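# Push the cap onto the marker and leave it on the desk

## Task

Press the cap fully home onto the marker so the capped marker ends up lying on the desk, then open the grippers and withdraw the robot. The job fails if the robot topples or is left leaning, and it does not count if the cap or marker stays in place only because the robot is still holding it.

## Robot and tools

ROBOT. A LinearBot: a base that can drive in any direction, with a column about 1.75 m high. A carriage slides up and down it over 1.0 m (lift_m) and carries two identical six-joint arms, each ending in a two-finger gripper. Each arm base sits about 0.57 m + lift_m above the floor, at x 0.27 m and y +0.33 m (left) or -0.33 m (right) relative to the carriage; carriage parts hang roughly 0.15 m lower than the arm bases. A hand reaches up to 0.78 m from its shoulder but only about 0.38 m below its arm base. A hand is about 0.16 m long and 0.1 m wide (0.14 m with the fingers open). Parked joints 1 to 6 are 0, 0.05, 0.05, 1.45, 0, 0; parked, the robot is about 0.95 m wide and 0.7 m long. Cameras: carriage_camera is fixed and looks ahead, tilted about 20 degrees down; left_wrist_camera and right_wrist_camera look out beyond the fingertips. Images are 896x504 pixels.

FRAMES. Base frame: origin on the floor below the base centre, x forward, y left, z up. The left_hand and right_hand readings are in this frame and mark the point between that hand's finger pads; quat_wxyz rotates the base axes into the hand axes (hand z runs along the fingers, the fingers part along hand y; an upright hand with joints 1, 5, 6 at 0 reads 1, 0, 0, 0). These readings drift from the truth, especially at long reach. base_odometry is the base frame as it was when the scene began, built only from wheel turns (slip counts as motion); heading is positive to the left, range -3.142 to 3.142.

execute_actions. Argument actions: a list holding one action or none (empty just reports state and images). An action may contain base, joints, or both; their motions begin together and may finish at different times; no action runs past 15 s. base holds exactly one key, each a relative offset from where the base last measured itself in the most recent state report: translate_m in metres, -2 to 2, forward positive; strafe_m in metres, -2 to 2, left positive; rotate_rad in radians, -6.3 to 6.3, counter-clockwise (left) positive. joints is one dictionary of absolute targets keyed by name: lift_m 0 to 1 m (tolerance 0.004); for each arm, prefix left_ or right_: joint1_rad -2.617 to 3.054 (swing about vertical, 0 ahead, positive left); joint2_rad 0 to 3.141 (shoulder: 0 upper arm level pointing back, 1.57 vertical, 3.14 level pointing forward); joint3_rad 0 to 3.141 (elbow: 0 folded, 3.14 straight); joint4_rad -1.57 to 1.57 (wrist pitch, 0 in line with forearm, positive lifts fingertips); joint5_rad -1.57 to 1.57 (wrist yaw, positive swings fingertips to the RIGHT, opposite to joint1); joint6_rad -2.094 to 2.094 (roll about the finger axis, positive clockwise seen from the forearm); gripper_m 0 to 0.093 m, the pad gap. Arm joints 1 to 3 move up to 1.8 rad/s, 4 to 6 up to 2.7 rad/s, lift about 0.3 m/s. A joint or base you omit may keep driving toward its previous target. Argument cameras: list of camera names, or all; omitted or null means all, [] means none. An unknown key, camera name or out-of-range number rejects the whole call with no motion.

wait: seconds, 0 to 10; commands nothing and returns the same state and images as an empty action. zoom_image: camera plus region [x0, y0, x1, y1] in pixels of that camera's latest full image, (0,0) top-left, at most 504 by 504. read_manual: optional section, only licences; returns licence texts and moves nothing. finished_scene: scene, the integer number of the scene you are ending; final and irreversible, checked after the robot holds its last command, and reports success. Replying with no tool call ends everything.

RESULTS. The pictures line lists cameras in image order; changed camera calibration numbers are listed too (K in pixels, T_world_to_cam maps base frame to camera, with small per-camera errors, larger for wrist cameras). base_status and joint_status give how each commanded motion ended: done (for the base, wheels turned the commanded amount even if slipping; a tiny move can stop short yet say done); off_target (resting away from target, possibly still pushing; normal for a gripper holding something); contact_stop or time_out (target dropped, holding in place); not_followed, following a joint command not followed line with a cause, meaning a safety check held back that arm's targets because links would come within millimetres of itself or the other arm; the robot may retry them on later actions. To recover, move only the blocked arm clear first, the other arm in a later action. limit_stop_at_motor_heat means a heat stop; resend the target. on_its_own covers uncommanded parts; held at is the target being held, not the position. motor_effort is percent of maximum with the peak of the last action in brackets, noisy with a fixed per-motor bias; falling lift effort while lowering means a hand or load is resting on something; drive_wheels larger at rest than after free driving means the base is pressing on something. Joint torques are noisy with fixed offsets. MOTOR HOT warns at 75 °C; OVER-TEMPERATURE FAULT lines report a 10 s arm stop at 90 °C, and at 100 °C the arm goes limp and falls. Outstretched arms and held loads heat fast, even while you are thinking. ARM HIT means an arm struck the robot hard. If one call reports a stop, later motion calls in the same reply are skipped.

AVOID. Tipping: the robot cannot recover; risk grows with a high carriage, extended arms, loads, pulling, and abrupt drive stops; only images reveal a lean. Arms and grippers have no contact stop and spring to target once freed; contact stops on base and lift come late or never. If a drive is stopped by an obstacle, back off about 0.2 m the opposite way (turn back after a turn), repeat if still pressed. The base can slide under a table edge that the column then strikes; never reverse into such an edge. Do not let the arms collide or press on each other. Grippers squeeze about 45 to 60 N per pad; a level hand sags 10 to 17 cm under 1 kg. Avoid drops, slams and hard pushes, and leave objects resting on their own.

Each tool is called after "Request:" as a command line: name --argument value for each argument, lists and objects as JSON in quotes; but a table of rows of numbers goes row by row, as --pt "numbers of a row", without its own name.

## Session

Request:
execute_actions --actions '[]' --cameras '["carriage_camera"]'

Scene clock: 0.00 s.
Joint torques (N m, as the arm reports them, + toward a larger angle): no reading
base_odometry: x=+0.000 y=+0.000 heading=+0.000 (m, m, rad; odometry frame)
base_status: not commanded
joint_positions: lift_m=+0.297 left_joint1_rad=-0.028 left_joint2_rad=+0.080 left_joint3_rad=+0.044 left_joint4_rad=+1.467 left_joint5_rad=+0.054 left_joint6_rad=-0.009 left_gripper_m=+0.095 right_joint1_rad=+0.018 right_joint2_rad=+0.070 right_joint3_rad=+0.055 right_joint4_rad=+1.446 right_joint5_rad=-0.039 right_joint6_rad=+0.014 right_gripper_m=+0.094
joint_status: not commanded
motor_effort: lift_m=+31 drive_wheels=+1 (%)
left_hand: x=+0.2973 y=+0.3009 z=+1.2717 quat_wxyz=(+0.997, +0.028, +0.069, -0.020) (m; base frame)
right_hand: x=+0.2962 y=-0.3040 z=+1.2744 quat_wxyz=(+0.997, -0.019, +0.070, +0.017) (m; base frame)
pictures: carriage_camera
camera_calibration (this result's frames):
carriage_camera: T_world_to_cam=[[0.0198054, -0.999667, 0.0165363, -0.0249189], [-0.358609, -0.0225418, -0.933216, 1.2437], [0.933278, 0.0125526, -0.358936, 0.276251], [0, 0, 0, 1]] pos_world=[0.188675, -0.000343101, 1.2602]
Images, in order (width x height): carriage_camera 896x504.

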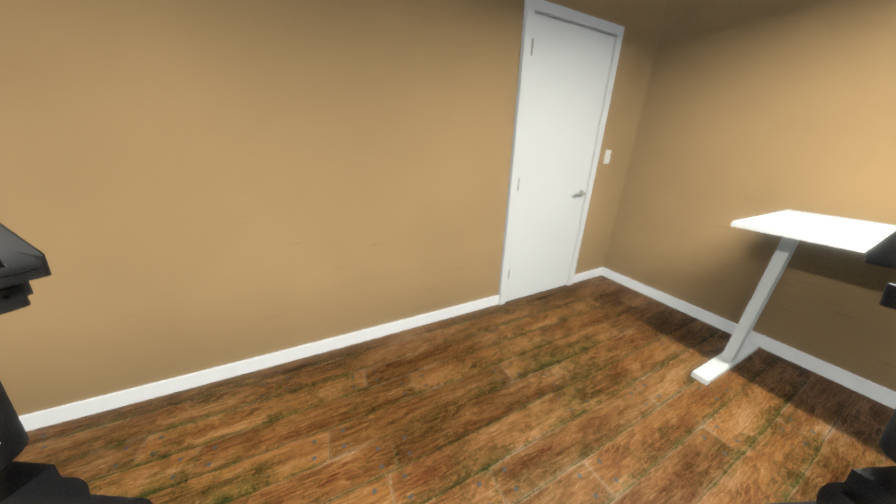

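Request:
execute_actions --actions '[{"base":{"rotate_rad":-1.15},"joints":{"lift_m":0.6}}]' --cameras '["carriage_camera"]'

Scene clock: 3.70 s.
Joint torques (N m, as the arm reports them, + toward a larger angle): left_arm=[-0.46  4.05  7.38 -0.16 -0.12  0.  ] | right_arm=[ 0.08  4.76  7.05 -0.08  0.04  0.1 ]
base_odometry: x=+0.000 y=+0.000 heading=-1.150 (m, m, rad; odometry frame)
base_status: done
joint_positions: lift_m=+0.600 left_joint1_rad=-0.028 left_joint2_rad=+0.080 left_joint3_rad=+0.044 left_joint4_rad=+1.467 left_joint5_rad=+0.054 left_joint6_rad=-0.009 left_gripper_m=+0.095 right_joint1_rad=+0.018 right_joint2_rad=+0.070 right_joint3_rad=+0.055 right_joint4_rad=+1.446 right_joint5_rad=-0.039 right_joint6_rad=+0.014 right_gripper_m=+0.094
joint_status: all done
motor_effort: lift_m=+32(39) drive_wheels=+3(6) (%)
left_hand: x=+0.2974 y=+0.3009 z=+1.5743 quat_wxyz=(+0.997, +0.028, +0.070, -0.020) (m; base frame)
right_hand: x=+0.2962 y=-0.3040 z=+1.5770 quat_wxyz=(+0.997, -0.019, +0.070, +0.017) (m; base frame)
pictures: carriage_camera
camera_calibration (this result's frames):
carriage_camera: T_world_to_cam=[[0.0198054, -0.999667, 0.0165363, -0.0299221], [-0.358609, -0.0225418, -0.933216, 1.52605], [0.933278, 0.0125526, -0.358936, 0.384853], [0, 0, 0, 1]] pos_world=[0.188675, -0.000343101, 1.56277]
Images, in order (width x height): carriage_camera 896x504.

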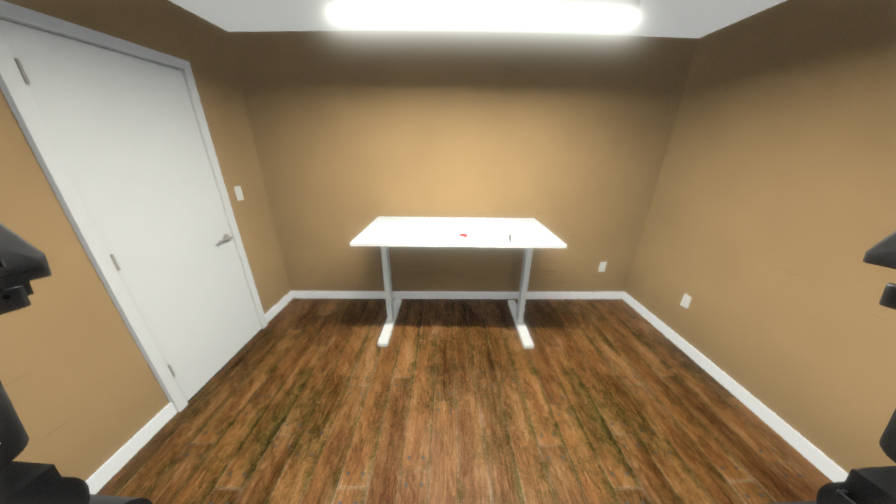

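Request:
execute_actions --actions '[{"base":{"translate_m":1.4}}]' --cameras '["carriage_camera"]'

Request:
zoom_image --camera "carriage_camera" --region '[450,320,670,460]'

Request:
execute_actions --actions '[{"base":{"strafe_m":-0.28}}]' --cameras '["carriage_camera"]'

Request:
zoom_image --camera "carriage_camera" --region '[350,320,570,460]'

Scene clock: 10.80 s.
Joint torques (N m, as the arm reports them, + toward a larger angle): left_arm=[-0.45  4.15  7.36 -0.18 -0.12  0.  ] | right_arm=[ 0.05  4.66  7.06 -0.06  0.04  0.09]
base_odometry: x=+0.571 y=-1.278 heading=-1.150 (m, m, rad; odometry frame)
base_status: done
joint_positions: lift_m=+0.600 left_joint1_rad=-0.028 left_joint2_rad=+0.080 left_joint3_rad=+0.044 left_joint4_rad=+1.468 left_joint5_rad=+0.054 left_joint6_rad=-0.009 left_gripper_m=+0.095 right_joint1_rad=+0.018 right_joint2_rad=+0.070 right_joint3_rad=+0.055 right_joint4_rad=+1.446 right_joint5_rad=-0.039 right_joint6_rad=+0.014 right_gripper_m=+0.094
joint_status: not commanded
motor_effort: lift_m=+33(32) drive_wheels=-4(16) (%)
left_hand: x=+0.2972 y=+0.3009 z=+1.5743 quat_wxyz=(+0.997, +0.028, +0.069, -0.020) (m; base frame)
right_hand: x=+0.2962 y=-0.3040 z=+1.5770 quat_wxyz=(+0.997, -0.019, +0.070, +0.017) (m; base frame)
pictures: carriage_camera
camera_calibration (this result's frames):
carriage_camera: T_world_to_cam=[[0.0198054, -0.999667, 0.0165363, -0.0299221], [-0.358609, -0.0225418, -0.933216, 1.52605], [0.933278, 0.0125526, -0.358936, 0.384853], [0, 0, 0, 1]] pos_world=[0.188675, -0.000343101, 1.56277]
Images, in order (width x height): carriage_camera 896x504.

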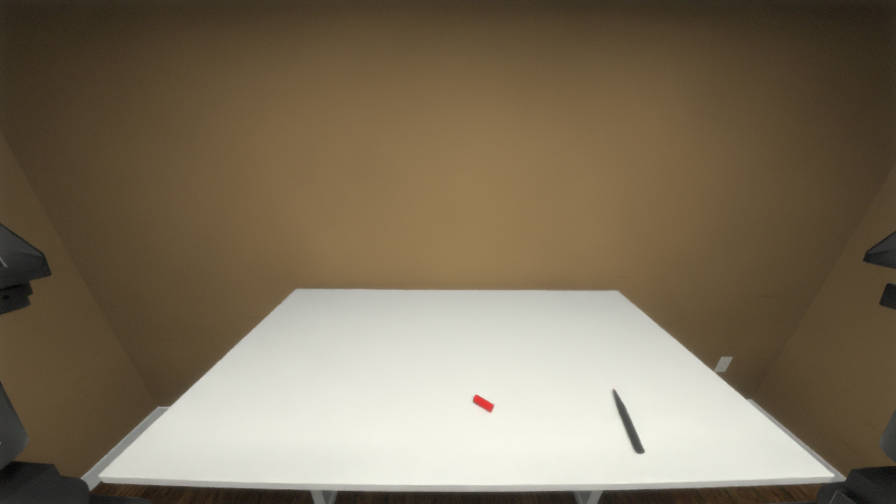

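Region (450, 320, 670, 460) of carriage_camera's 896x504 image, scaled by 2.291, with more detail than that image has; it fills the top 321 rows of this view, and the rest is white.

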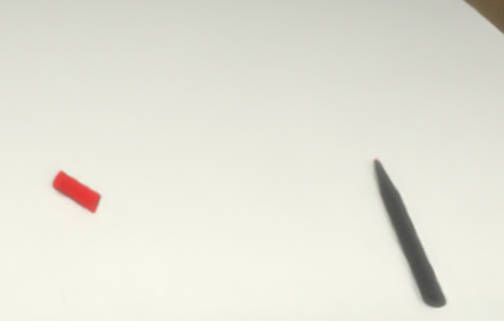

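Scene clock: 13.20 s.
Joint torques (N m, as the arm reports them, + toward a larger angle): left_arm=[-0.53  4.16  7.36 -0.16 -0.13 -0.03] | right_arm=[ 0.05  4.71  7.   -0.07  0.04  0.09]
base_odometry: x=+0.315 y=-1.393 heading=-1.150 (m, m, rad; odometry frame)
base_status: done
joint_positions: lift_m=+0.600 left_joint1_rad=-0.028 left_joint2_rad=+0.080 left_joint3_rad=+0.044 left_joint4_rad=+1.467 left_joint5_rad=+0.054 left_joint6_rad=-0.009 left_gripper_m=+0.095 right_joint1_rad=+0.018 right_joint2_rad=+0.070 right_joint3_rad=+0.055 right_joint4_rad=+1.446 right_joint5_rad=-0.039 right_joint6_rad=+0.014 right_gripper_m=+0.094
joint_status: not commanded
motor_effort: lift_m=+33(32) drive_wheels=-2(3) (%)
left_hand: x=+0.2974 y=+0.3009 z=+1.5743 quat_wxyz=(+0.997, +0.028, +0.070, -0.020) (m; base frame)
right_hand: x=+0.2962 y=-0.3040 z=+1.5770 quat_wxyz=(+0.997, -0.019, +0.070, +0.017) (m; base frame)
pictures: carriage_camera
camera_calibration (this result's frames):
carriage_camera: T_world_to_cam=[[0.0198054, -0.999667, 0.0165363, -0.0299221], [-0.358609, -0.0225418, -0.933216, 1.52605], [0.933278, 0.0125526, -0.358936, 0.384853], [0, 0, 0, 1]] pos_world=[0.188675, -0.000343101, 1.56277]
Images, in order (width x height): carriage_camera 896x504.

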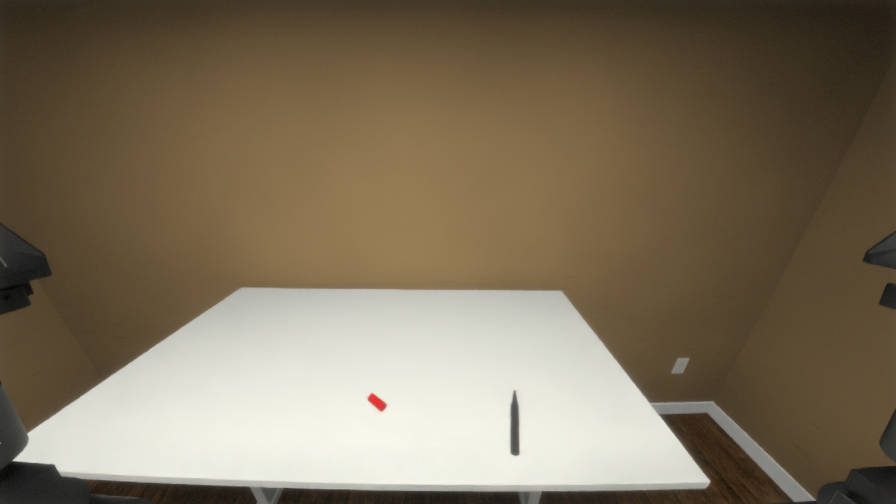

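Region (350, 320, 570, 460) of carriage_camera's 896x504 image, scaled by 2.291, with more detail than that image has; it fills the top 321 rows of this view, and the rest is white.

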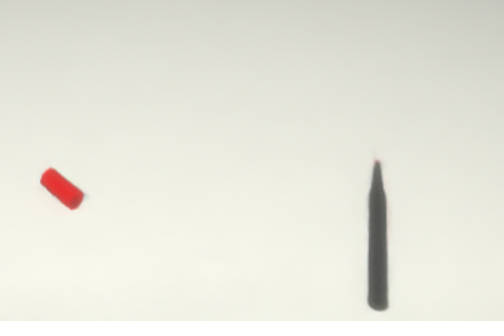

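Request:
zoom_image --camera "carriage_camera" --region '[360,385,396,421]'

Region (360, 385, 396, 421) of carriage_camera's 896x504 image, scaled by 14.000, with more detail than that image has.

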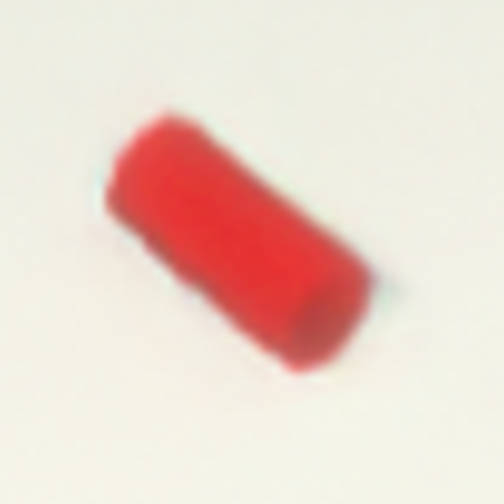

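Request:
execute_actions --actions '[{"joints":{"left_joint1_rad":-0.104,"left_joint2_rad":2.69,"left_joint3_rad":1.976,"left_joint4_rad":-1.147,"left_joint5_rad":0.45,"left_joint6_rad":2.09,"left_gripper_m":0.06,"right_joint1_rad":0.625,"right_joint2_rad":2.103,"right_joint3_rad":0.739,"right_joint4_rad":0.143,"right_joint5_rad":0.365,"right_joint6_rad":0.775,"right_gripper_m":0.06}}]' --cameras '["left_wrist_camera","right_wrist_camera"]'

Request:
execute_actions --actions '[{"joints":{"lift_m":0.545}}]' --cameras '["left_wrist_camera","right_wrist_camera"]'

Scene clock: 21.07 s.
Joint torques (N m, as the arm reports them, + toward a larger angle): left_arm=[ -0.96 -15.57   7.93  -0.49   0.24   0.03] | right_arm=[ 0.45 -8.85  4.81  1.34  0.37  0.15]
base_odometry: x=+0.315 y=-1.393 heading=-1.150 (m, m, rad; odometry frame)
base_status: not commanded
joint_positions: lift_m=+0.600 left_joint1_rad=-0.097 left_joint2_rad=+2.692 left_joint3_rad=+1.961 left_joint4_rad=-1.136 left_joint5_rad=+0.445 left_joint6_rad=+2.085 left_gripper_m=+0.060 right_joint1_rad=+0.621 right_joint2_rad=+2.092 right_joint3_rad=+0.737 right_joint4_rad=+0.148 right_joint5_rad=+0.356 right_joint6_rad=+0.769 right_gripper_m=+0.060
joint_status: all done
motor_effort: lift_m=+32(32) drive_wheels=-2(2) (%)
left_hand: x=+0.6637 y=+0.1979 z=+1.0353 quat_wxyz=(+0.104, +0.841, +0.474, -0.240) (m; base frame)
right_hand: x=+0.5761 y=-0.1586 z=+1.0415 quat_wxyz=(+0.248, +0.103, +0.963, -0.020) (m; base frame)
pictures: left_wrist_camera, right_wrist_camera
camera_calibration (this result's frames):
left_wrist_camera: T_world_to_cam=[[-0.868069, 0.495477, 0.030964, 0.450601], [0.496404, 0.867096, 0.0415638, -0.533114], [-0.00625487, 0.051451, -0.998656, 1.15021], [0, 0, 0, 1]] pos_world=[0.662987, 0.17982, 1.15687]
right_wrist_camera: T_world_to_cam=[[-0.227875, -0.973586, 0.0142798, -0.0421249], [-0.961979, 0.227377, 0.151316, 0.434767], [-0.150566, 0.0207442, -0.988382, 1.24589], [0, 0, 0, 1]] pos_world=[0.596226, -0.165713, 1.16623]
Images, in order (width x height): left_wrist_camera 896x504, right_wrist_camera 896x504.

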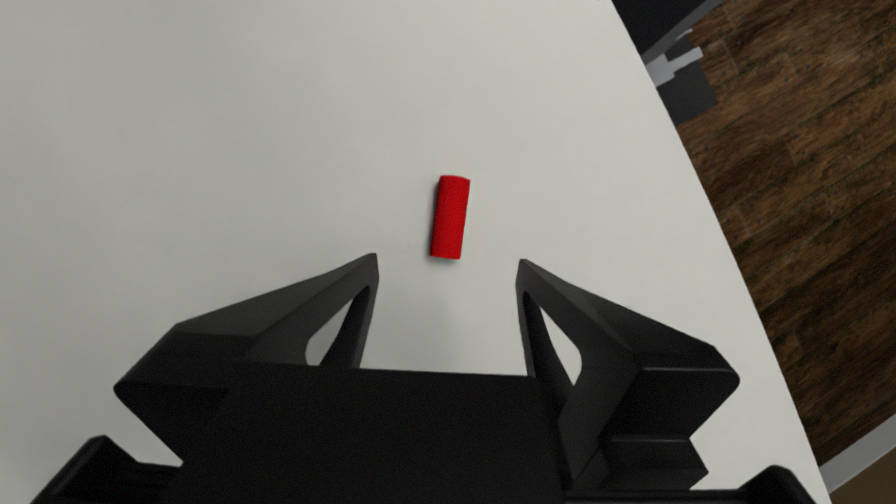

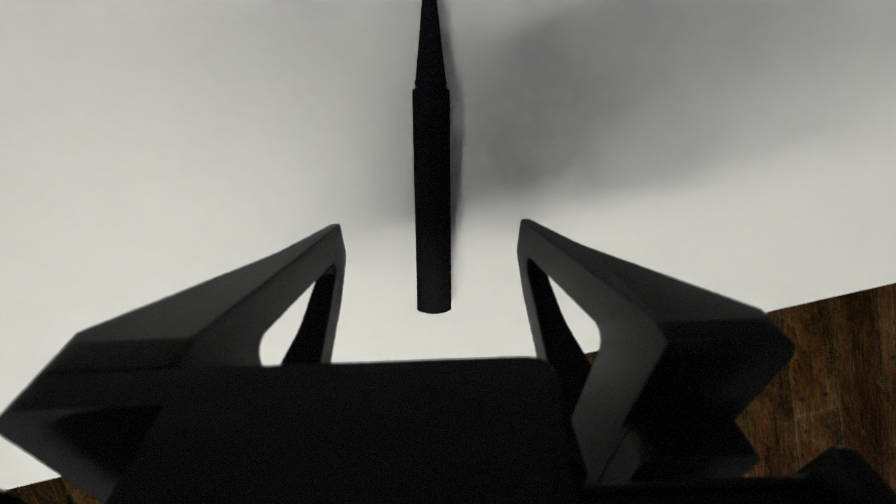

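Scene clock: 21.83 s.
Joint torques (N m, as the arm reports them, + toward a larger angle): left_arm=[ -0.83 -15.85   7.1   -0.42   0.23   0.03] | right_arm=[ 0.29 -9.08  4.69  1.36  0.34  0.15]
base_odometry: x=+0.315 y=-1.393 heading=-1.150 (m, m, rad; odometry frame)
base_status: not commanded
joint_positions: lift_m=+0.545 left_joint1_rad=-0.097 left_joint2_rad=+2.696 left_joint3_rad=+1.967 left_joint4_rad=-1.141 left_joint5_rad=+0.447 left_joint6_rad=+2.086 left_gripper_m=+0.060 right_joint1_rad=+0.621 right_joint2_rad=+2.095 right_joint3_rad=+0.737 right_joint4_rad=+0.146 right_joint5_rad=+0.359 right_joint6_rad=+0.769 right_gripper_m=+0.060
joint_status: all done
motor_effort: lift_m=+29(30) drive_wheels=-2(2) (%)
left_hand: x=+0.6641 y=+0.1975 z=+0.9807 quat_wxyz=(+0.105, +0.840, +0.474, -0.241) (m; base frame)
right_hand: x=+0.5756 y=-0.1595 z=+0.9860 quat_wxyz=(+0.248, +0.103, +0.963, -0.022) (m; base frame)
pictures: left_wrist_camera, right_wrist_camera
camera_calibration (this result's frames):
left_wrist_camera: T_world_to_cam=[[-0.868177, 0.495246, 0.0316163, 0.452268], [0.496186, 0.867351, 0.0387632, -0.527838], [-0.00822511, 0.0493409, -0.998748, 1.0975], [0, 0, 0, 1]] pos_world=[0.663581, 0.179686, 1.10228]
right_wrist_camera: T_world_to_cam=[[-0.228762, -0.973295, 0.0190812, -0.0465247], [-0.961466, 0.228965, 0.152179, 0.441963], [-0.152484, 0.0164669, -0.988169, 1.19115], [0, 0, 0, 1]] pos_world=[0.595921, -0.166091, 1.11069]
Images, in order (width x height): left_wrist_camera 896x504, right_wrist_camera 896x504.

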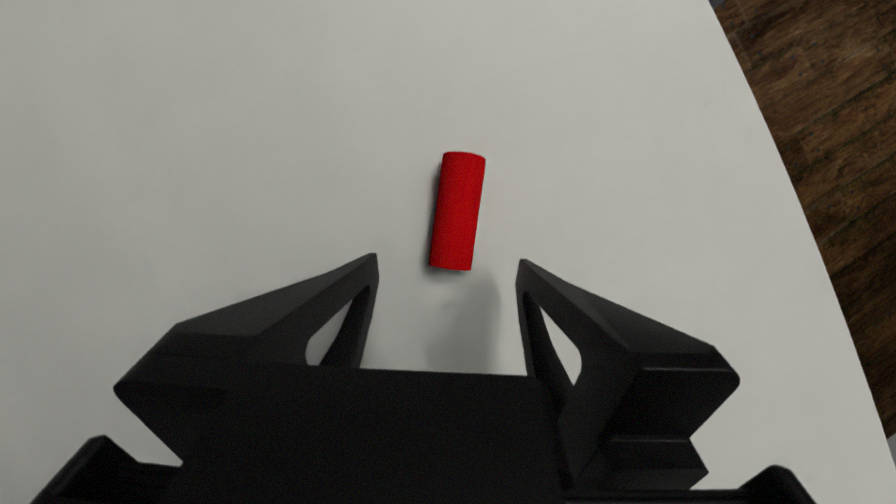

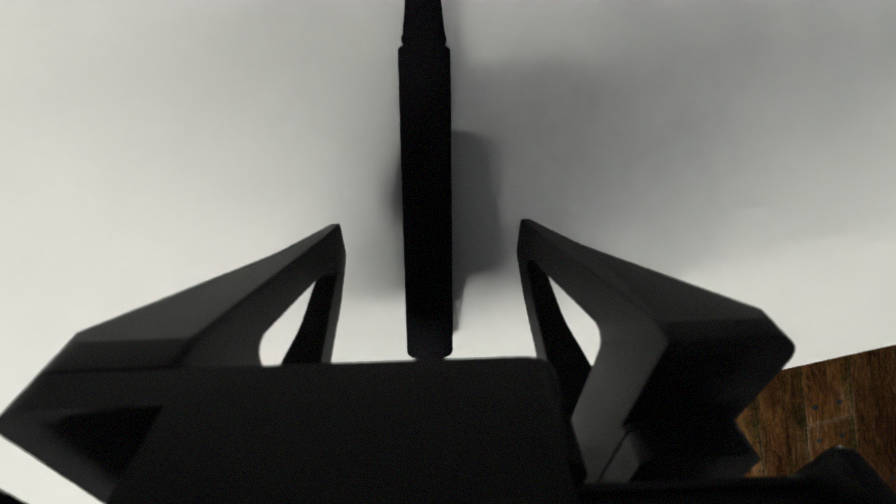

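Request:
execute_actions --actions '[{"base":{"translate_m":-0.014},"joints":{"lift_m":0.53,"left_joint1_rad":-0.142,"right_joint1_rad":0.64}}]' --cameras '["left_wrist_camera","right_wrist_camera"]'

Scene clock: 24.13 s.
Joint torques (N m, as the arm reports them, + toward a larger angle): left_arm=[ -0.24 -15.48   7.43  -0.38   0.23   0.05] | right_arm=[ 0.58 -9.08  4.65  1.32  0.31  0.14]
base_odometry: x=+0.310 y=-1.380 heading=-1.150 (m, m, rad; odometry frame)
base_status: done
joint_positions: lift_m=+0.530 left_joint1_rad=-0.144 left_joint2_rad=+2.693 left_joint3_rad=+1.967 left_joint4_rad=-1.143 left_joint5_rad=+0.448 left_joint6_rad=+2.086 left_gripper_m=+0.060 right_joint1_rad=+0.634 right_joint2_rad=+2.095 right_joint3_rad=+0.737 right_joint4_rad=+0.147 right_joint5_rad=+0.361 right_joint6_rad=+0.769 right_gripper_m=+0.060
joint_status: all done
motor_effort: lift_m=+30(30) drive_wheels=+1(7) (%)
left_hand: x=+0.6585 y=+0.1785 z=+0.9667 quat_wxyz=(+0.100, +0.851, +0.454, -0.243) (m; base frame)
right_hand: x=+0.5739 y=-0.1555 z=+0.9712 quat_wxyz=(+0.249, +0.097, +0.963, -0.021) (m; base frame)
pictures: left_wrist_camera, right_wrist_camera
camera_calibration (this result's frames):
left_wrist_camera: T_world_to_cam=[[-0.844133, 0.535258, 0.0306222, 0.435228], [0.536108, 0.843275, 0.0384116, -0.529691], [-0.0052628, 0.0488413, -0.998793, 1.08264], [0, 0, 0, 1]] pos_world=[0.65706, 0.160838, 1.08835]
right_wrist_camera: T_world_to_cam=[[-0.217005, -0.975986, 0.0189754, -0.0497778], [-0.964438, 0.217361, 0.150379, 0.44334], [-0.150892, 0.0143324, -0.988446, 1.17521], [0, 0, 0, 1]] pos_world=[0.594101, -0.161791, 1.0959]
Images, in order (width x height): left_wrist_camera 896x504, right_wrist_camera 896x504.

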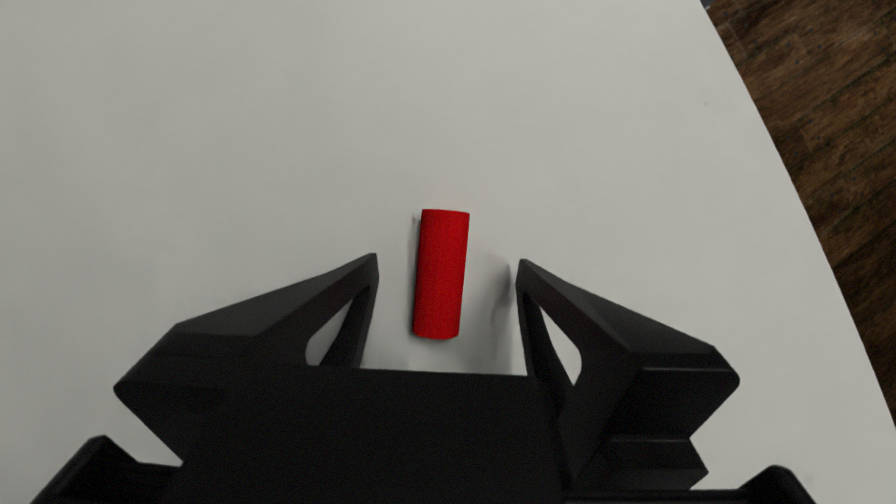

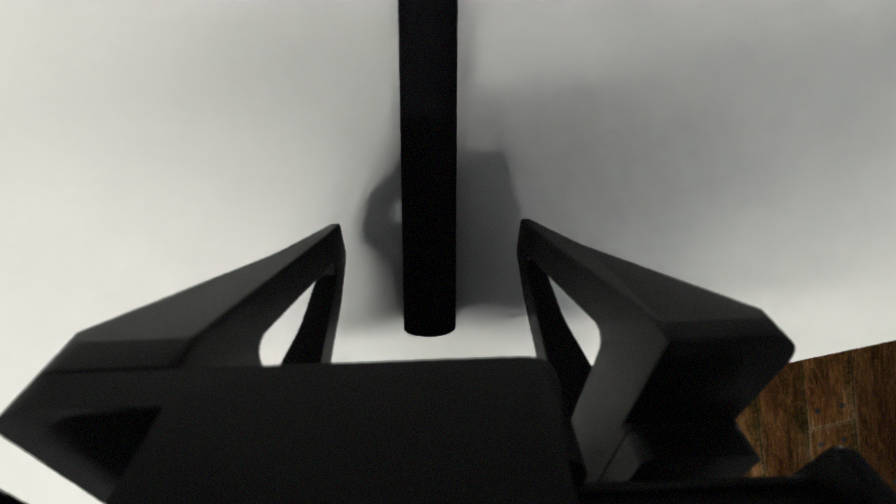

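Request:
execute_actions --actions '[{"joints":{"lift_m":0.524,"left_joint1_rad":-0.126}}]' --cameras '[]'

Request:
execute_actions --actions '[{"joints":{"left_gripper_m":0,"right_gripper_m":0}}]' --cameras '[]'

Request:
execute_actions --actions '[{"joints":{"lift_m":0.58}}]' --cameras '[]'

Request:
execute_actions --actions '[{"joints":{"left_joint1_rad":-0.165,"left_joint2_rad":2.27,"left_joint3_rad":1.088,"left_joint4_rad":-0.325,"left_joint5_rad":0.524,"left_joint6_rad":1.375,"right_joint1_rad":0.591,"right_joint2_rad":2.387,"right_joint3_rad":1.347,"right_joint4_rad":-0.236,"right_joint5_rad":-0.409,"right_joint6_rad":-0.918}}]'

Request:
zoom_image --camera "carriage_camera" --region '[360,370,480,430]'

Scene clock: 27.60 s.
Joint torques (N m, as the arm reports them, + toward a larger angle): left_arm=[  0.27 -15.16   7.14  -0.36   0.1   -0.03] | right_arm=[ 0.5  -9.14  4.71  1.36  0.33  0.13]
base_odometry: x=+0.310 y=-1.380 heading=-1.150 (m, m, rad; odometry frame)
base_status: not commanded
joint_positions: lift_m=+0.524 left_joint1_rad=-0.135 left_joint2_rad=+2.688 left_joint3_rad=+1.967 left_joint4_rad=-1.150 left_joint5_rad=+0.464 left_joint6_rad=+2.089 left_gripper_m=+0.060 right_joint1_rad=+0.634 right_joint2_rad=+2.095 right_joint3_rad=+0.737 right_joint4_rad=+0.145 right_joint5_rad=+0.361 right_joint6_rad=+0.769 right_gripper_m=+0.060
joint_status: all done
motor_effort: lift_m=+28(29) drive_wheels=+1(1) (%)
left_hand: x=+0.6593 y=+0.1796 z=+0.9646 quat_wxyz=(+0.107, +0.848, +0.457, -0.247) (m; base frame)
right_hand: x=+0.5733 y=-0.1560 z=+0.9648 quat_wxyz=(+0.248, +0.097, +0.964, -0.022) (m; base frame)
pictures: none
No camera images: the call's "cameras" was empty. Leave "cameras" out to get every camera's image.

Scene clock: 28.23 s.
Joint torques (N m, as the arm reports them, + toward a larger angle): left_arm=[  0.16 -15.18   7.3   -0.29   0.09  -0.02] | right_arm=[ 0.5  -9.16  4.66  1.37  0.31  0.15]
base_odometry: x=+0.310 y=-1.380 heading=-1.150 (m, m, rad; odometry frame)
base_status: not commanded
joint_positions: lift_m=+0.524 left_joint1_rad=-0.135 left_joint2_rad=+2.688 left_joint3_rad=+1.967 left_joint4_rad=-1.150 left_joint5_rad=+0.458 left_joint6_rad=+2.089 left_gripper_m=+0.019 right_joint1_rad=+0.634 right_joint2_rad=+2.095 right_joint3_rad=+0.737 right_joint4_rad=+0.145 right_joint5_rad=+0.361 right_joint6_rad=+0.769 right_gripper_m=+0.017
joint_status: left_gripper_m off_target (ended at +0.019, target +0.000); right_gripper_m off_target (ended at +0.017, target +0.000)
motor_effort: lift_m=+28(28) drive_wheels=+1(1) (%)
left_hand: x=+0.6593 y=+0.1804 z=+0.9642 quat_wxyz=(+0.105, +0.848, +0.457, -0.246) (m; base frame)
right_hand: x=+0.5733 y=-0.1560 z=+0.9648 quat_wxyz=(+0.248, +0.097, +0.964, -0.022) (m; base frame)
pictures: none
No camera images: the call's "cameras" was empty. Leave "cameras" out to get every camera's image.

Scene clock: 29.00 s.
Joint torques (N m, as the arm reports them, + toward a larger angle): left_arm=[  0.11 -14.75   7.25  -0.36   0.13   0.01] | right_arm=[ 0.58 -9.25  4.62  1.34  0.31  0.14]
base_odometry: x=+0.310 y=-1.380 heading=-1.150 (m, m, rad; odometry frame)
base_status: not commanded
joint_positions: lift_m=+0.580 left_joint1_rad=-0.135 left_joint2_rad=+2.684 left_joint3_rad=+1.967 left_joint4_rad=-1.149 left_joint5_rad=+0.453 left_joint6_rad=+2.089 left_gripper_m=+0.019 right_joint1_rad=+0.634 right_joint2_rad=+2.096 right_joint3_rad=+0.737 right_joint4_rad=+0.147 right_joint5_rad=+0.362 right_joint6_rad=+0.769 right_gripper_m=+0.017
joint_status: all done
motor_effort: lift_m=+33(39) drive_wheels=+1(1) (%)
left_hand: x=+0.6604 y=+0.1810 z=+1.0209 quat_wxyz=(+0.104, +0.850, +0.456, -0.243) (m; base frame)
right_hand: x=+0.5737 y=-0.1559 z=+1.0205 quat_wxyz=(+0.248, +0.097, +0.963, -0.022) (m; base frame)
pictures: none
No camera images: the call's "cameras" was empty. Leave "cameras" out to get every camera's image.

Scene clock: 30.80 s.
Joint torques (N m, as the arm reports them, + toward a larger angle): left_arm=[ -0.62 -10.65   4.34   0.74   0.26  -0.04] | right_arm=[  0.06 -12.78   6.73   1.13  -0.4    0.05]
base_odometry: x=+0.310 y=-1.380 heading=-1.150 (m, m, rad; odometry frame)
base_status: not commanded
joint_positions: lift_m=+0.580 left_joint1_rad=-0.164 left_joint2_rad=+2.260 left_joint3_rad=+1.097 left_joint4_rad=-0.337 left_joint5_rad=+0.523 left_joint6_rad=+1.380 left_gripper_m=+0.019 right_joint1_rad=+0.590 right_joint2_rad=+2.374 right_joint3_rad=+1.342 right_joint4_rad=-0.223 right_joint5_rad=-0.399 right_joint6_rad=-0.912 right_gripper_m=+0.017
joint_status: all done
motor_effort: lift_m=+33(33) drive_wheels=+1(1) (%)
left_hand: x=+0.5968 y=+0.1686 z=+1.0190 quat_wxyz=(+0.176, +0.680, +0.686, -0.192) (m; base frame)
right_hand: x=+0.6042 y=-0.0002 z=+1.0218 quat_wxyz=(+0.184, -0.684, +0.686, +0.168) (m; base frame)
pictures: carriage_camera, left_wrist_camera, right_wrist_camera
camera_calibration (this result's frames):
carriage_camera: T_world_to_cam=[[0.0198054, -0.999667, 0.0165363, -0.0295907], [-0.358609, -0.0225418, -0.933216, 1.50735], [0.933278, 0.0125526, -0.358936, 0.377659], [0, 0, 0, 1]] pos_world=[0.188675, -0.000343101, 1.54273]
left_wrist_camera: T_world_to_cam=[[-0.999166, -0.0406422, 0.00390272, 0.603685], [-0.0404509, 0.998357, 0.040572, -0.174562], [-0.00554525, 0.0403803, -0.999169, 1.13692], [0, 0, 0, 1]] pos_world=[0.602425, 0.152901, 1.14071]
right_wrist_camera: T_world_to_cam=[[0.99848, -0.0282618, 0.0473125, -0.655724], [-0.0351208, -0.987899, 0.151073, -0.131238], [0.0424703, -0.152505, -0.98739, 1.10963], [0, 0, 0, 1]] pos_world=[0.602992, 0.0210426, 1.14649]
Images, in order (width x height): carriage_camera 896x504, left_wrist_camera 896x504, right_wrist_camera 896x504.

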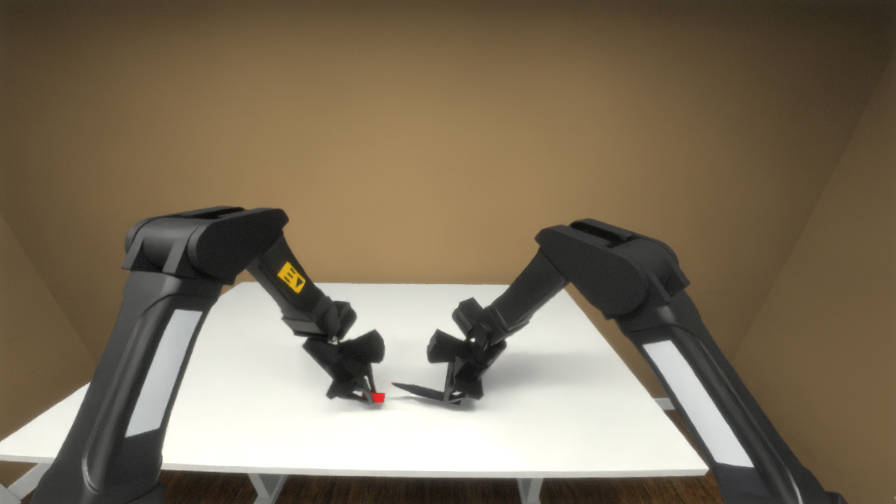

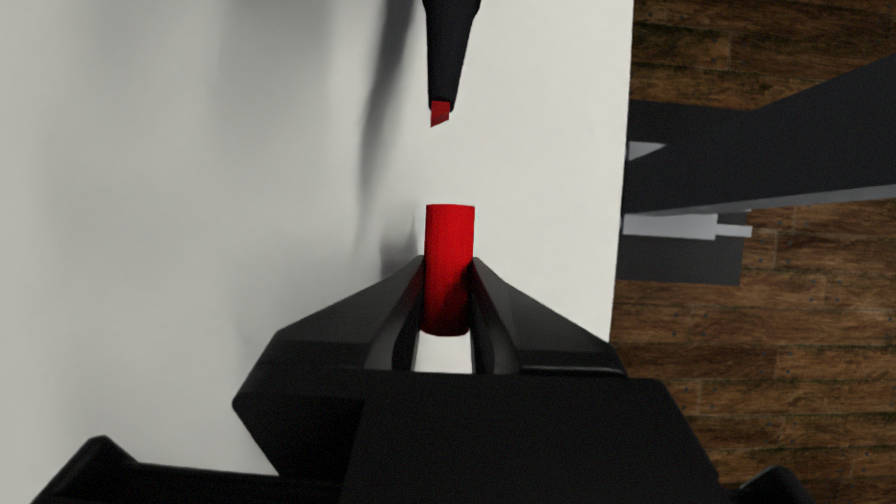

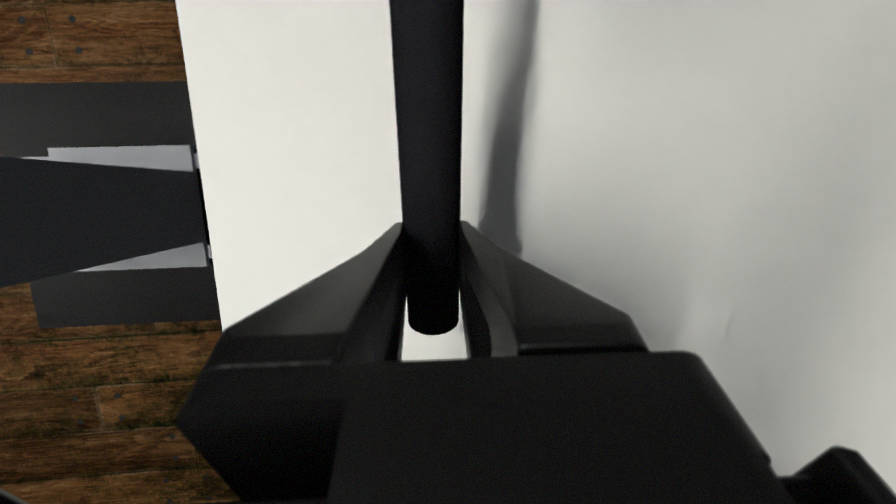

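Region (360, 370, 480, 430) of carriage_camera's 896x504 image, scaled by 4.200, with more detail than that image has.

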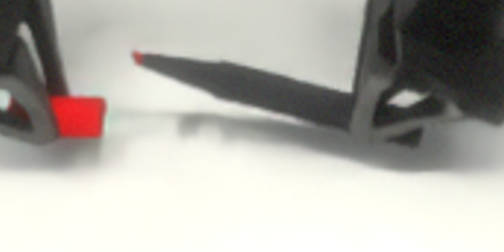

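The marker pivoted on the desk mid-swing; re-level by lowering it onto the desk.

Request:
execute_actions --actions '[{"joints":{"lift_m":0.535}}]' --cameras '[]'

Request:
execute_actions --actions '[{"joints":{"lift_m":0.525}}]' --cameras '["carriage_camera"]'

Request:
execute_actions --actions '[{"joints":{"right_gripper_m":0.022}}]'

Scene clock: 33.07 s.
Joint torques (N m, as the arm reports them, + toward a larger angle): left_arm=[ -0.51 -11.2    4.38   0.65   0.26  -0.05] | right_arm=[  0.05 -13.51   6.69   1.14  -0.37   0.05]
base_odometry: x=+0.310 y=-1.380 heading=-1.150 (m, m, rad; odometry frame)
base_status: not commanded
joint_positions: lift_m=+0.535 left_joint1_rad=-0.164 left_joint2_rad=+2.267 left_joint3_rad=+1.097 left_joint4_rad=-0.329 left_joint5_rad=+0.524 left_joint6_rad=+1.380 left_gripper_m=+0.019 right_joint1_rad=+0.590 right_joint2_rad=+2.383 right_joint3_rad=+1.342 right_joint4_rad=-0.230 right_joint5_rad=-0.404 right_joint6_rad=-0.913 right_gripper_m=+0.017
joint_status: all done
motor_effort: lift_m=+29(30) drive_wheels=+1(1) (%)
left_hand: x=+0.5968 y=+0.1685 z=+0.9719 quat_wxyz=(+0.176, +0.680, +0.685, -0.193) (m; base frame)
right_hand: x=+0.6007 y=-0.0015 z=+0.9727 quat_wxyz=(+0.176, -0.683, +0.687, +0.172) (m; base frame)
pictures: none
No camera images: the call's "cameras" was empty. Leave "cameras" out to get every camera's image.

Scene clock: 33.57 s.
Joint torques (N m, as the arm reports them, + toward a larger angle): left_arm=[ -0.72 -11.56   4.44   0.65   0.23  -0.04] | right_arm=[  0.1  -12.66   6.78   1.17  -0.21   0.05]
base_odometry: x=+0.310 y=-1.380 heading=-1.150 (m, m, rad; odometry frame)
base_status: not commanded
joint_positions: lift_m=+0.525 left_joint1_rad=-0.164 left_joint2_rad=+2.269 left_joint3_rad=+1.097 left_joint4_rad=-0.327 left_joint5_rad=+0.528 left_joint6_rad=+1.379 left_gripper_m=+0.019 right_joint1_rad=+0.590 right_joint2_rad=+2.372 right_joint3_rad=+1.342 right_joint4_rad=-0.233 right_joint5_rad=-0.418 right_joint6_rad=-0.913 right_gripper_m=+0.017
joint_status: all done
motor_effort: lift_m=+27(28) drive_wheels=-1(2) (%)
left_hand: x=+0.5967 y=+0.1679 z=+0.9619 quat_wxyz=(+0.177, +0.679, +0.685, -0.194) (m; base frame)
right_hand: x=+0.6008 y=+0.0011 z=+0.9684 quat_wxyz=(+0.181, -0.683, +0.685, +0.178) (m; base frame)
pictures: carriage_camera
camera_calibration (this result's frames):
carriage_camera: T_world_to_cam=[[0.0198054, -0.999667, 0.0165363, -0.0286882], [-0.358609, -0.0225418, -0.933216, 1.45642], [0.933278, 0.0125526, -0.358936, 0.358069], [0, 0, 0, 1]] pos_world=[0.188675, -0.000343101, 1.48815]
Images, in order (width x height): carriage_camera 896x504.

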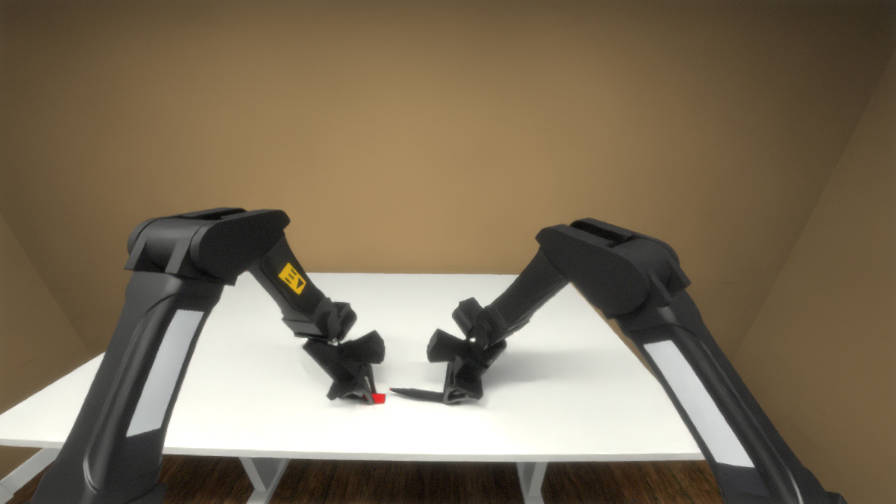

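Scene clock: 34.07 s.
Joint torques (N m, as the arm reports them, + toward a larger angle): left_arm=[ -0.38 -11.62   4.31   0.63   0.2   -0.04] | right_arm=[  0.05 -12.65   6.58   1.25  -0.2    0.05]
base_odometry: x=+0.310 y=-1.380 heading=-1.150 (m, m, rad; odometry frame)
base_status: not commanded
joint_positions: lift_m=+0.525 left_joint1_rad=-0.164 left_joint2_rad=+2.269 left_joint3_rad=+1.097 left_joint4_rad=-0.327 left_joint5_rad=+0.529 left_joint6_rad=+1.379 left_gripper_m=+0.019 right_joint1_rad=+0.590 right_joint2_rad=+2.373 right_joint3_rad=+1.342 right_joint4_rad=-0.234 right_joint5_rad=-0.417 right_joint6_rad=-0.913 right_gripper_m=+0.022
joint_status: all done
motor_effort: lift_m=+27(27) drive_wheels=+1(2) (%)
left_hand: x=+0.5967 y=+0.1677 z=+0.9620 quat_wxyz=(+0.178, +0.679, +0.685, -0.195) (m; base frame)
right_hand: x=+0.6005 y=+0.0008 z=+0.9680 quat_wxyz=(+0.180, -0.683, +0.685, +0.178) (m; base frame)
pictures: carriage_camera, left_wrist_camera, right_wrist_camera
camera_calibration (this result's frames):
carriage_camera: T_world_to_cam=[[0.0198054, -0.999667, 0.0165363, -0.0286882], [-0.358609, -0.0225418, -0.933216, 1.45642], [0.933278, 0.0125526, -0.358936, 0.358069], [0, 0, 0, 1]] pos_world=[0.188675, -0.000343101, 1.48815]
left_wrist_camera: T_world_to_cam=[[-0.999168, -0.0404817, 0.00503396, 0.602652], [-0.0402867, 0.998603, 0.0341807, -0.165288], [-0.00641062, 0.0339494, -0.999403, 1.08189], [0, 0, 0, 1]] pos_world=[0.602427, 0.152724, 1.08386]
right_wrist_camera: T_world_to_cam=[[0.999303, -0.0226813, 0.0296583, -0.632889], [-0.0266878, -0.989428, 0.142546, -0.119048], [0.0261116, -0.143238, -0.989344, 1.06854], [0, 0, 0, 1]] pos_world=[0.601369, 0.0209118, 1.0929]
Images, in order (width x height): carriage_camera 896x504, left_wrist_camera 896x504, right_wrist_camera 896x504.

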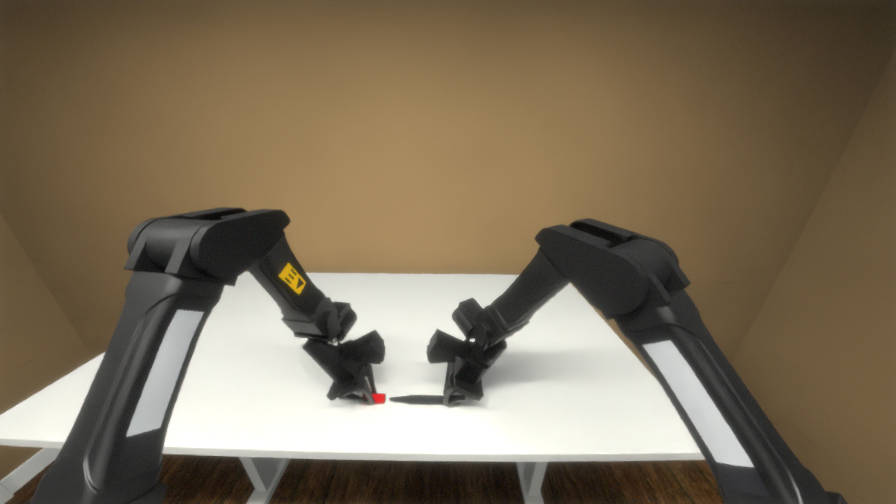

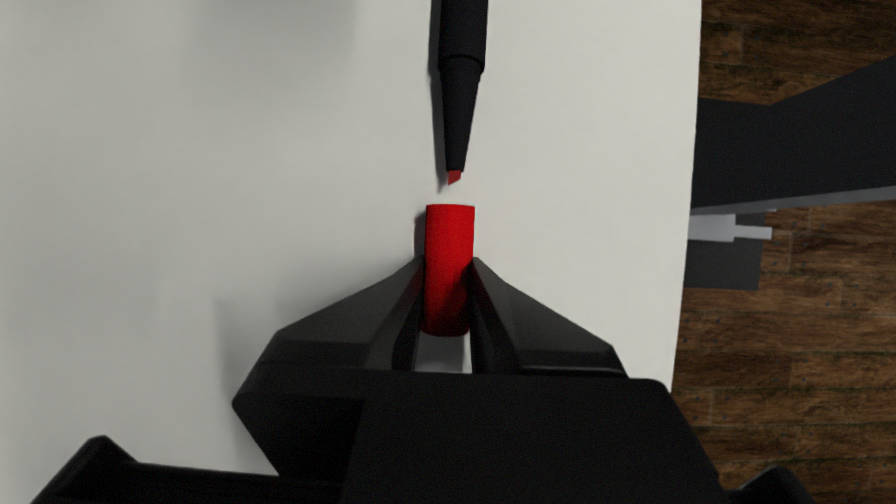

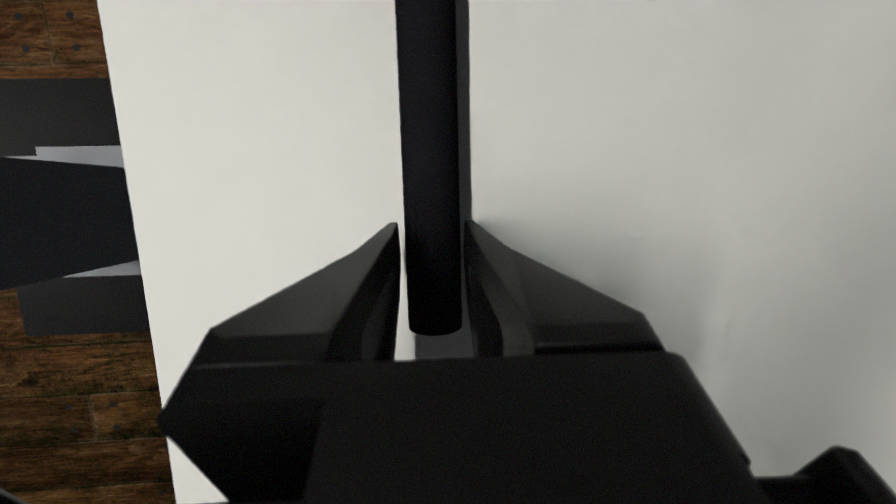

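Both level on the desk; mate here.

Request:
execute_actions --actions '[{"joints":{"right_gripper_m":0}}]' --cameras '["left_wrist_camera"]'

Request:
execute_actions --actions '[{"joints":{"left_joint1_rad":-0.24,"left_joint4_rad":-0.28,"left_joint5_rad":0.53,"left_joint6_rad":1.30}}]' --cameras '["left_wrist_camera"]'

Scene clock: 36.20 s.
Joint torques (N m, as the arm reports them, + toward a larger angle): left_arm=[ -0.46 -11.5    4.38   0.64   0.21  -0.06] | right_arm=[  0.11 -12.62   6.7    1.22  -0.19   0.05]
base_odometry: x=+0.310 y=-1.380 heading=-1.150 (m, m, rad; odometry frame)
base_status: not commanded
joint_positions: lift_m=+0.525 left_joint1_rad=-0.164 left_joint2_rad=+2.269 left_joint3_rad=+1.097 left_joint4_rad=-0.327 left_joint5_rad=+0.529 left_joint6_rad=+1.379 left_gripper_m=+0.019 right_joint1_rad=+0.590 right_joint2_rad=+2.373 right_joint3_rad=+1.342 right_joint4_rad=-0.234 right_joint5_rad=-0.417 right_joint6_rad=-0.913 right_gripper_m=+0.016
joint_status: right_gripper_m off_target (ended at +0.016, target +0.000)
motor_effort: lift_m=+27(27) drive_wheels=+1(1) (%)
left_hand: x=+0.5967 y=+0.1677 z=+0.9620 quat_wxyz=(+0.178, +0.679, +0.685, -0.195) (m; base frame)
right_hand: x=+0.6005 y=+0.0008 z=+0.9680 quat_wxyz=(+0.180, -0.683, +0.685, +0.178) (m; base frame)
pictures: left_wrist_camera
camera_calibration (this result's frames):
left_wrist_camera: T_world_to_cam=[[-0.999168, -0.0404817, 0.00503396, 0.602652], [-0.0402867, 0.998603, 0.0341807, -0.165288], [-0.00641062, 0.0339494, -0.999403, 1.08189], [0, 0, 0, 1]] pos_world=[0.602427, 0.152724, 1.08386]
Images, in order (width x height): left_wrist_camera 896x504.

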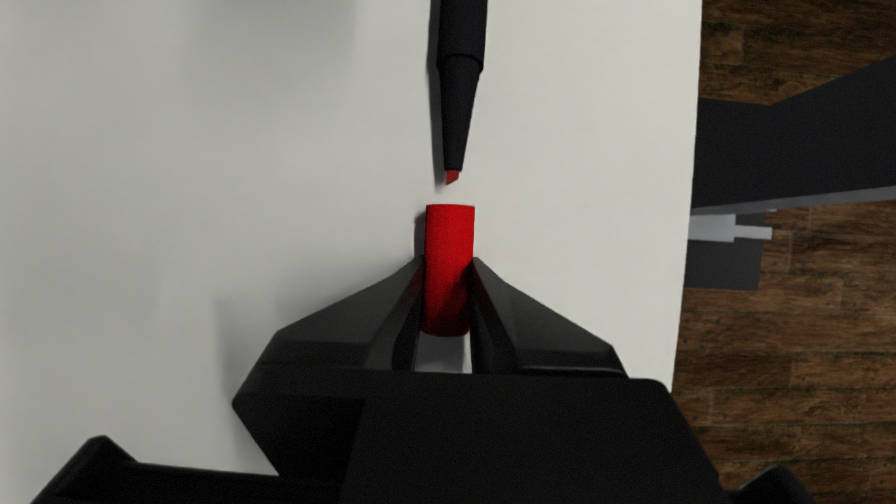

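Scene clock: 36.80 s.
Joint torques (N m, as the arm reports them, + toward a larger angle): left_arm=[ -2.29 -11.31   4.59   0.79   0.53  -0.05] | right_arm=[  0.54 -12.68   6.66   1.37  -0.26   0.08]
base_odometry: x=+0.310 y=-1.380 heading=-1.150 (m, m, rad; odometry frame)
base_status: not commanded
joint_positions: lift_m=+0.525 left_joint1_rad=-0.211 left_joint2_rad=+2.266 left_joint3_rad=+1.097 left_joint4_rad=-0.289 left_joint5_rad=+0.502 left_joint6_rad=+1.304 left_gripper_m=+0.019 right_joint1_rad=+0.585 right_joint2_rad=+2.373 right_joint3_rad=+1.342 right_joint4_rad=-0.246 right_joint5_rad=-0.412 right_joint6_rad=-0.916 right_gripper_m=+0.016
joint_status: left_joint1_rad off_target (ended at -0.211, target -0.240); left_joint5_rad off_target (ended at +0.502, target +0.530); the others done
motor_effort: lift_m=+27(27) drive_wheels=+1(1) (%)
left_hand: x=+0.5996 y=+0.1541 z=+0.9615 quat_wxyz=(+0.175, +0.674, +0.693, -0.184) (m; base frame)
right_hand: x=+0.6003 y=-0.0030 z=+0.9668 quat_wxyz=(+0.175, -0.682, +0.688, +0.176) (m; base frame)
pictures: left_wrist_camera
camera_calibration (this result's frames):
left_wrist_camera: T_world_to_cam=[[-0.9981, -0.0614982, -0.00381538, 0.616132], [-0.0616145, 0.996642, 0.0539317, -0.157476], [0.000485865, 0.0540643, -0.998537, 1.0738], [0, 0, 0, 1]] pos_world=[0.604737, 0.136784, 1.08308]
Images, in order (width x height): left_wrist_camera 896x504.

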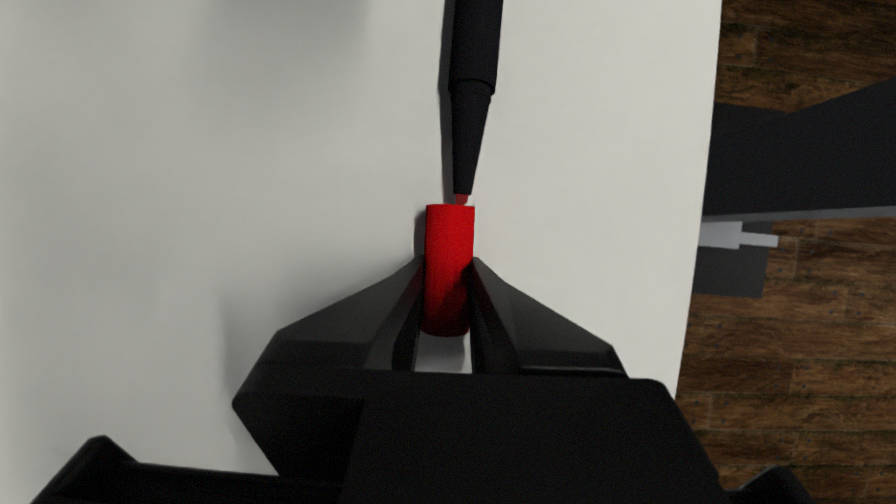

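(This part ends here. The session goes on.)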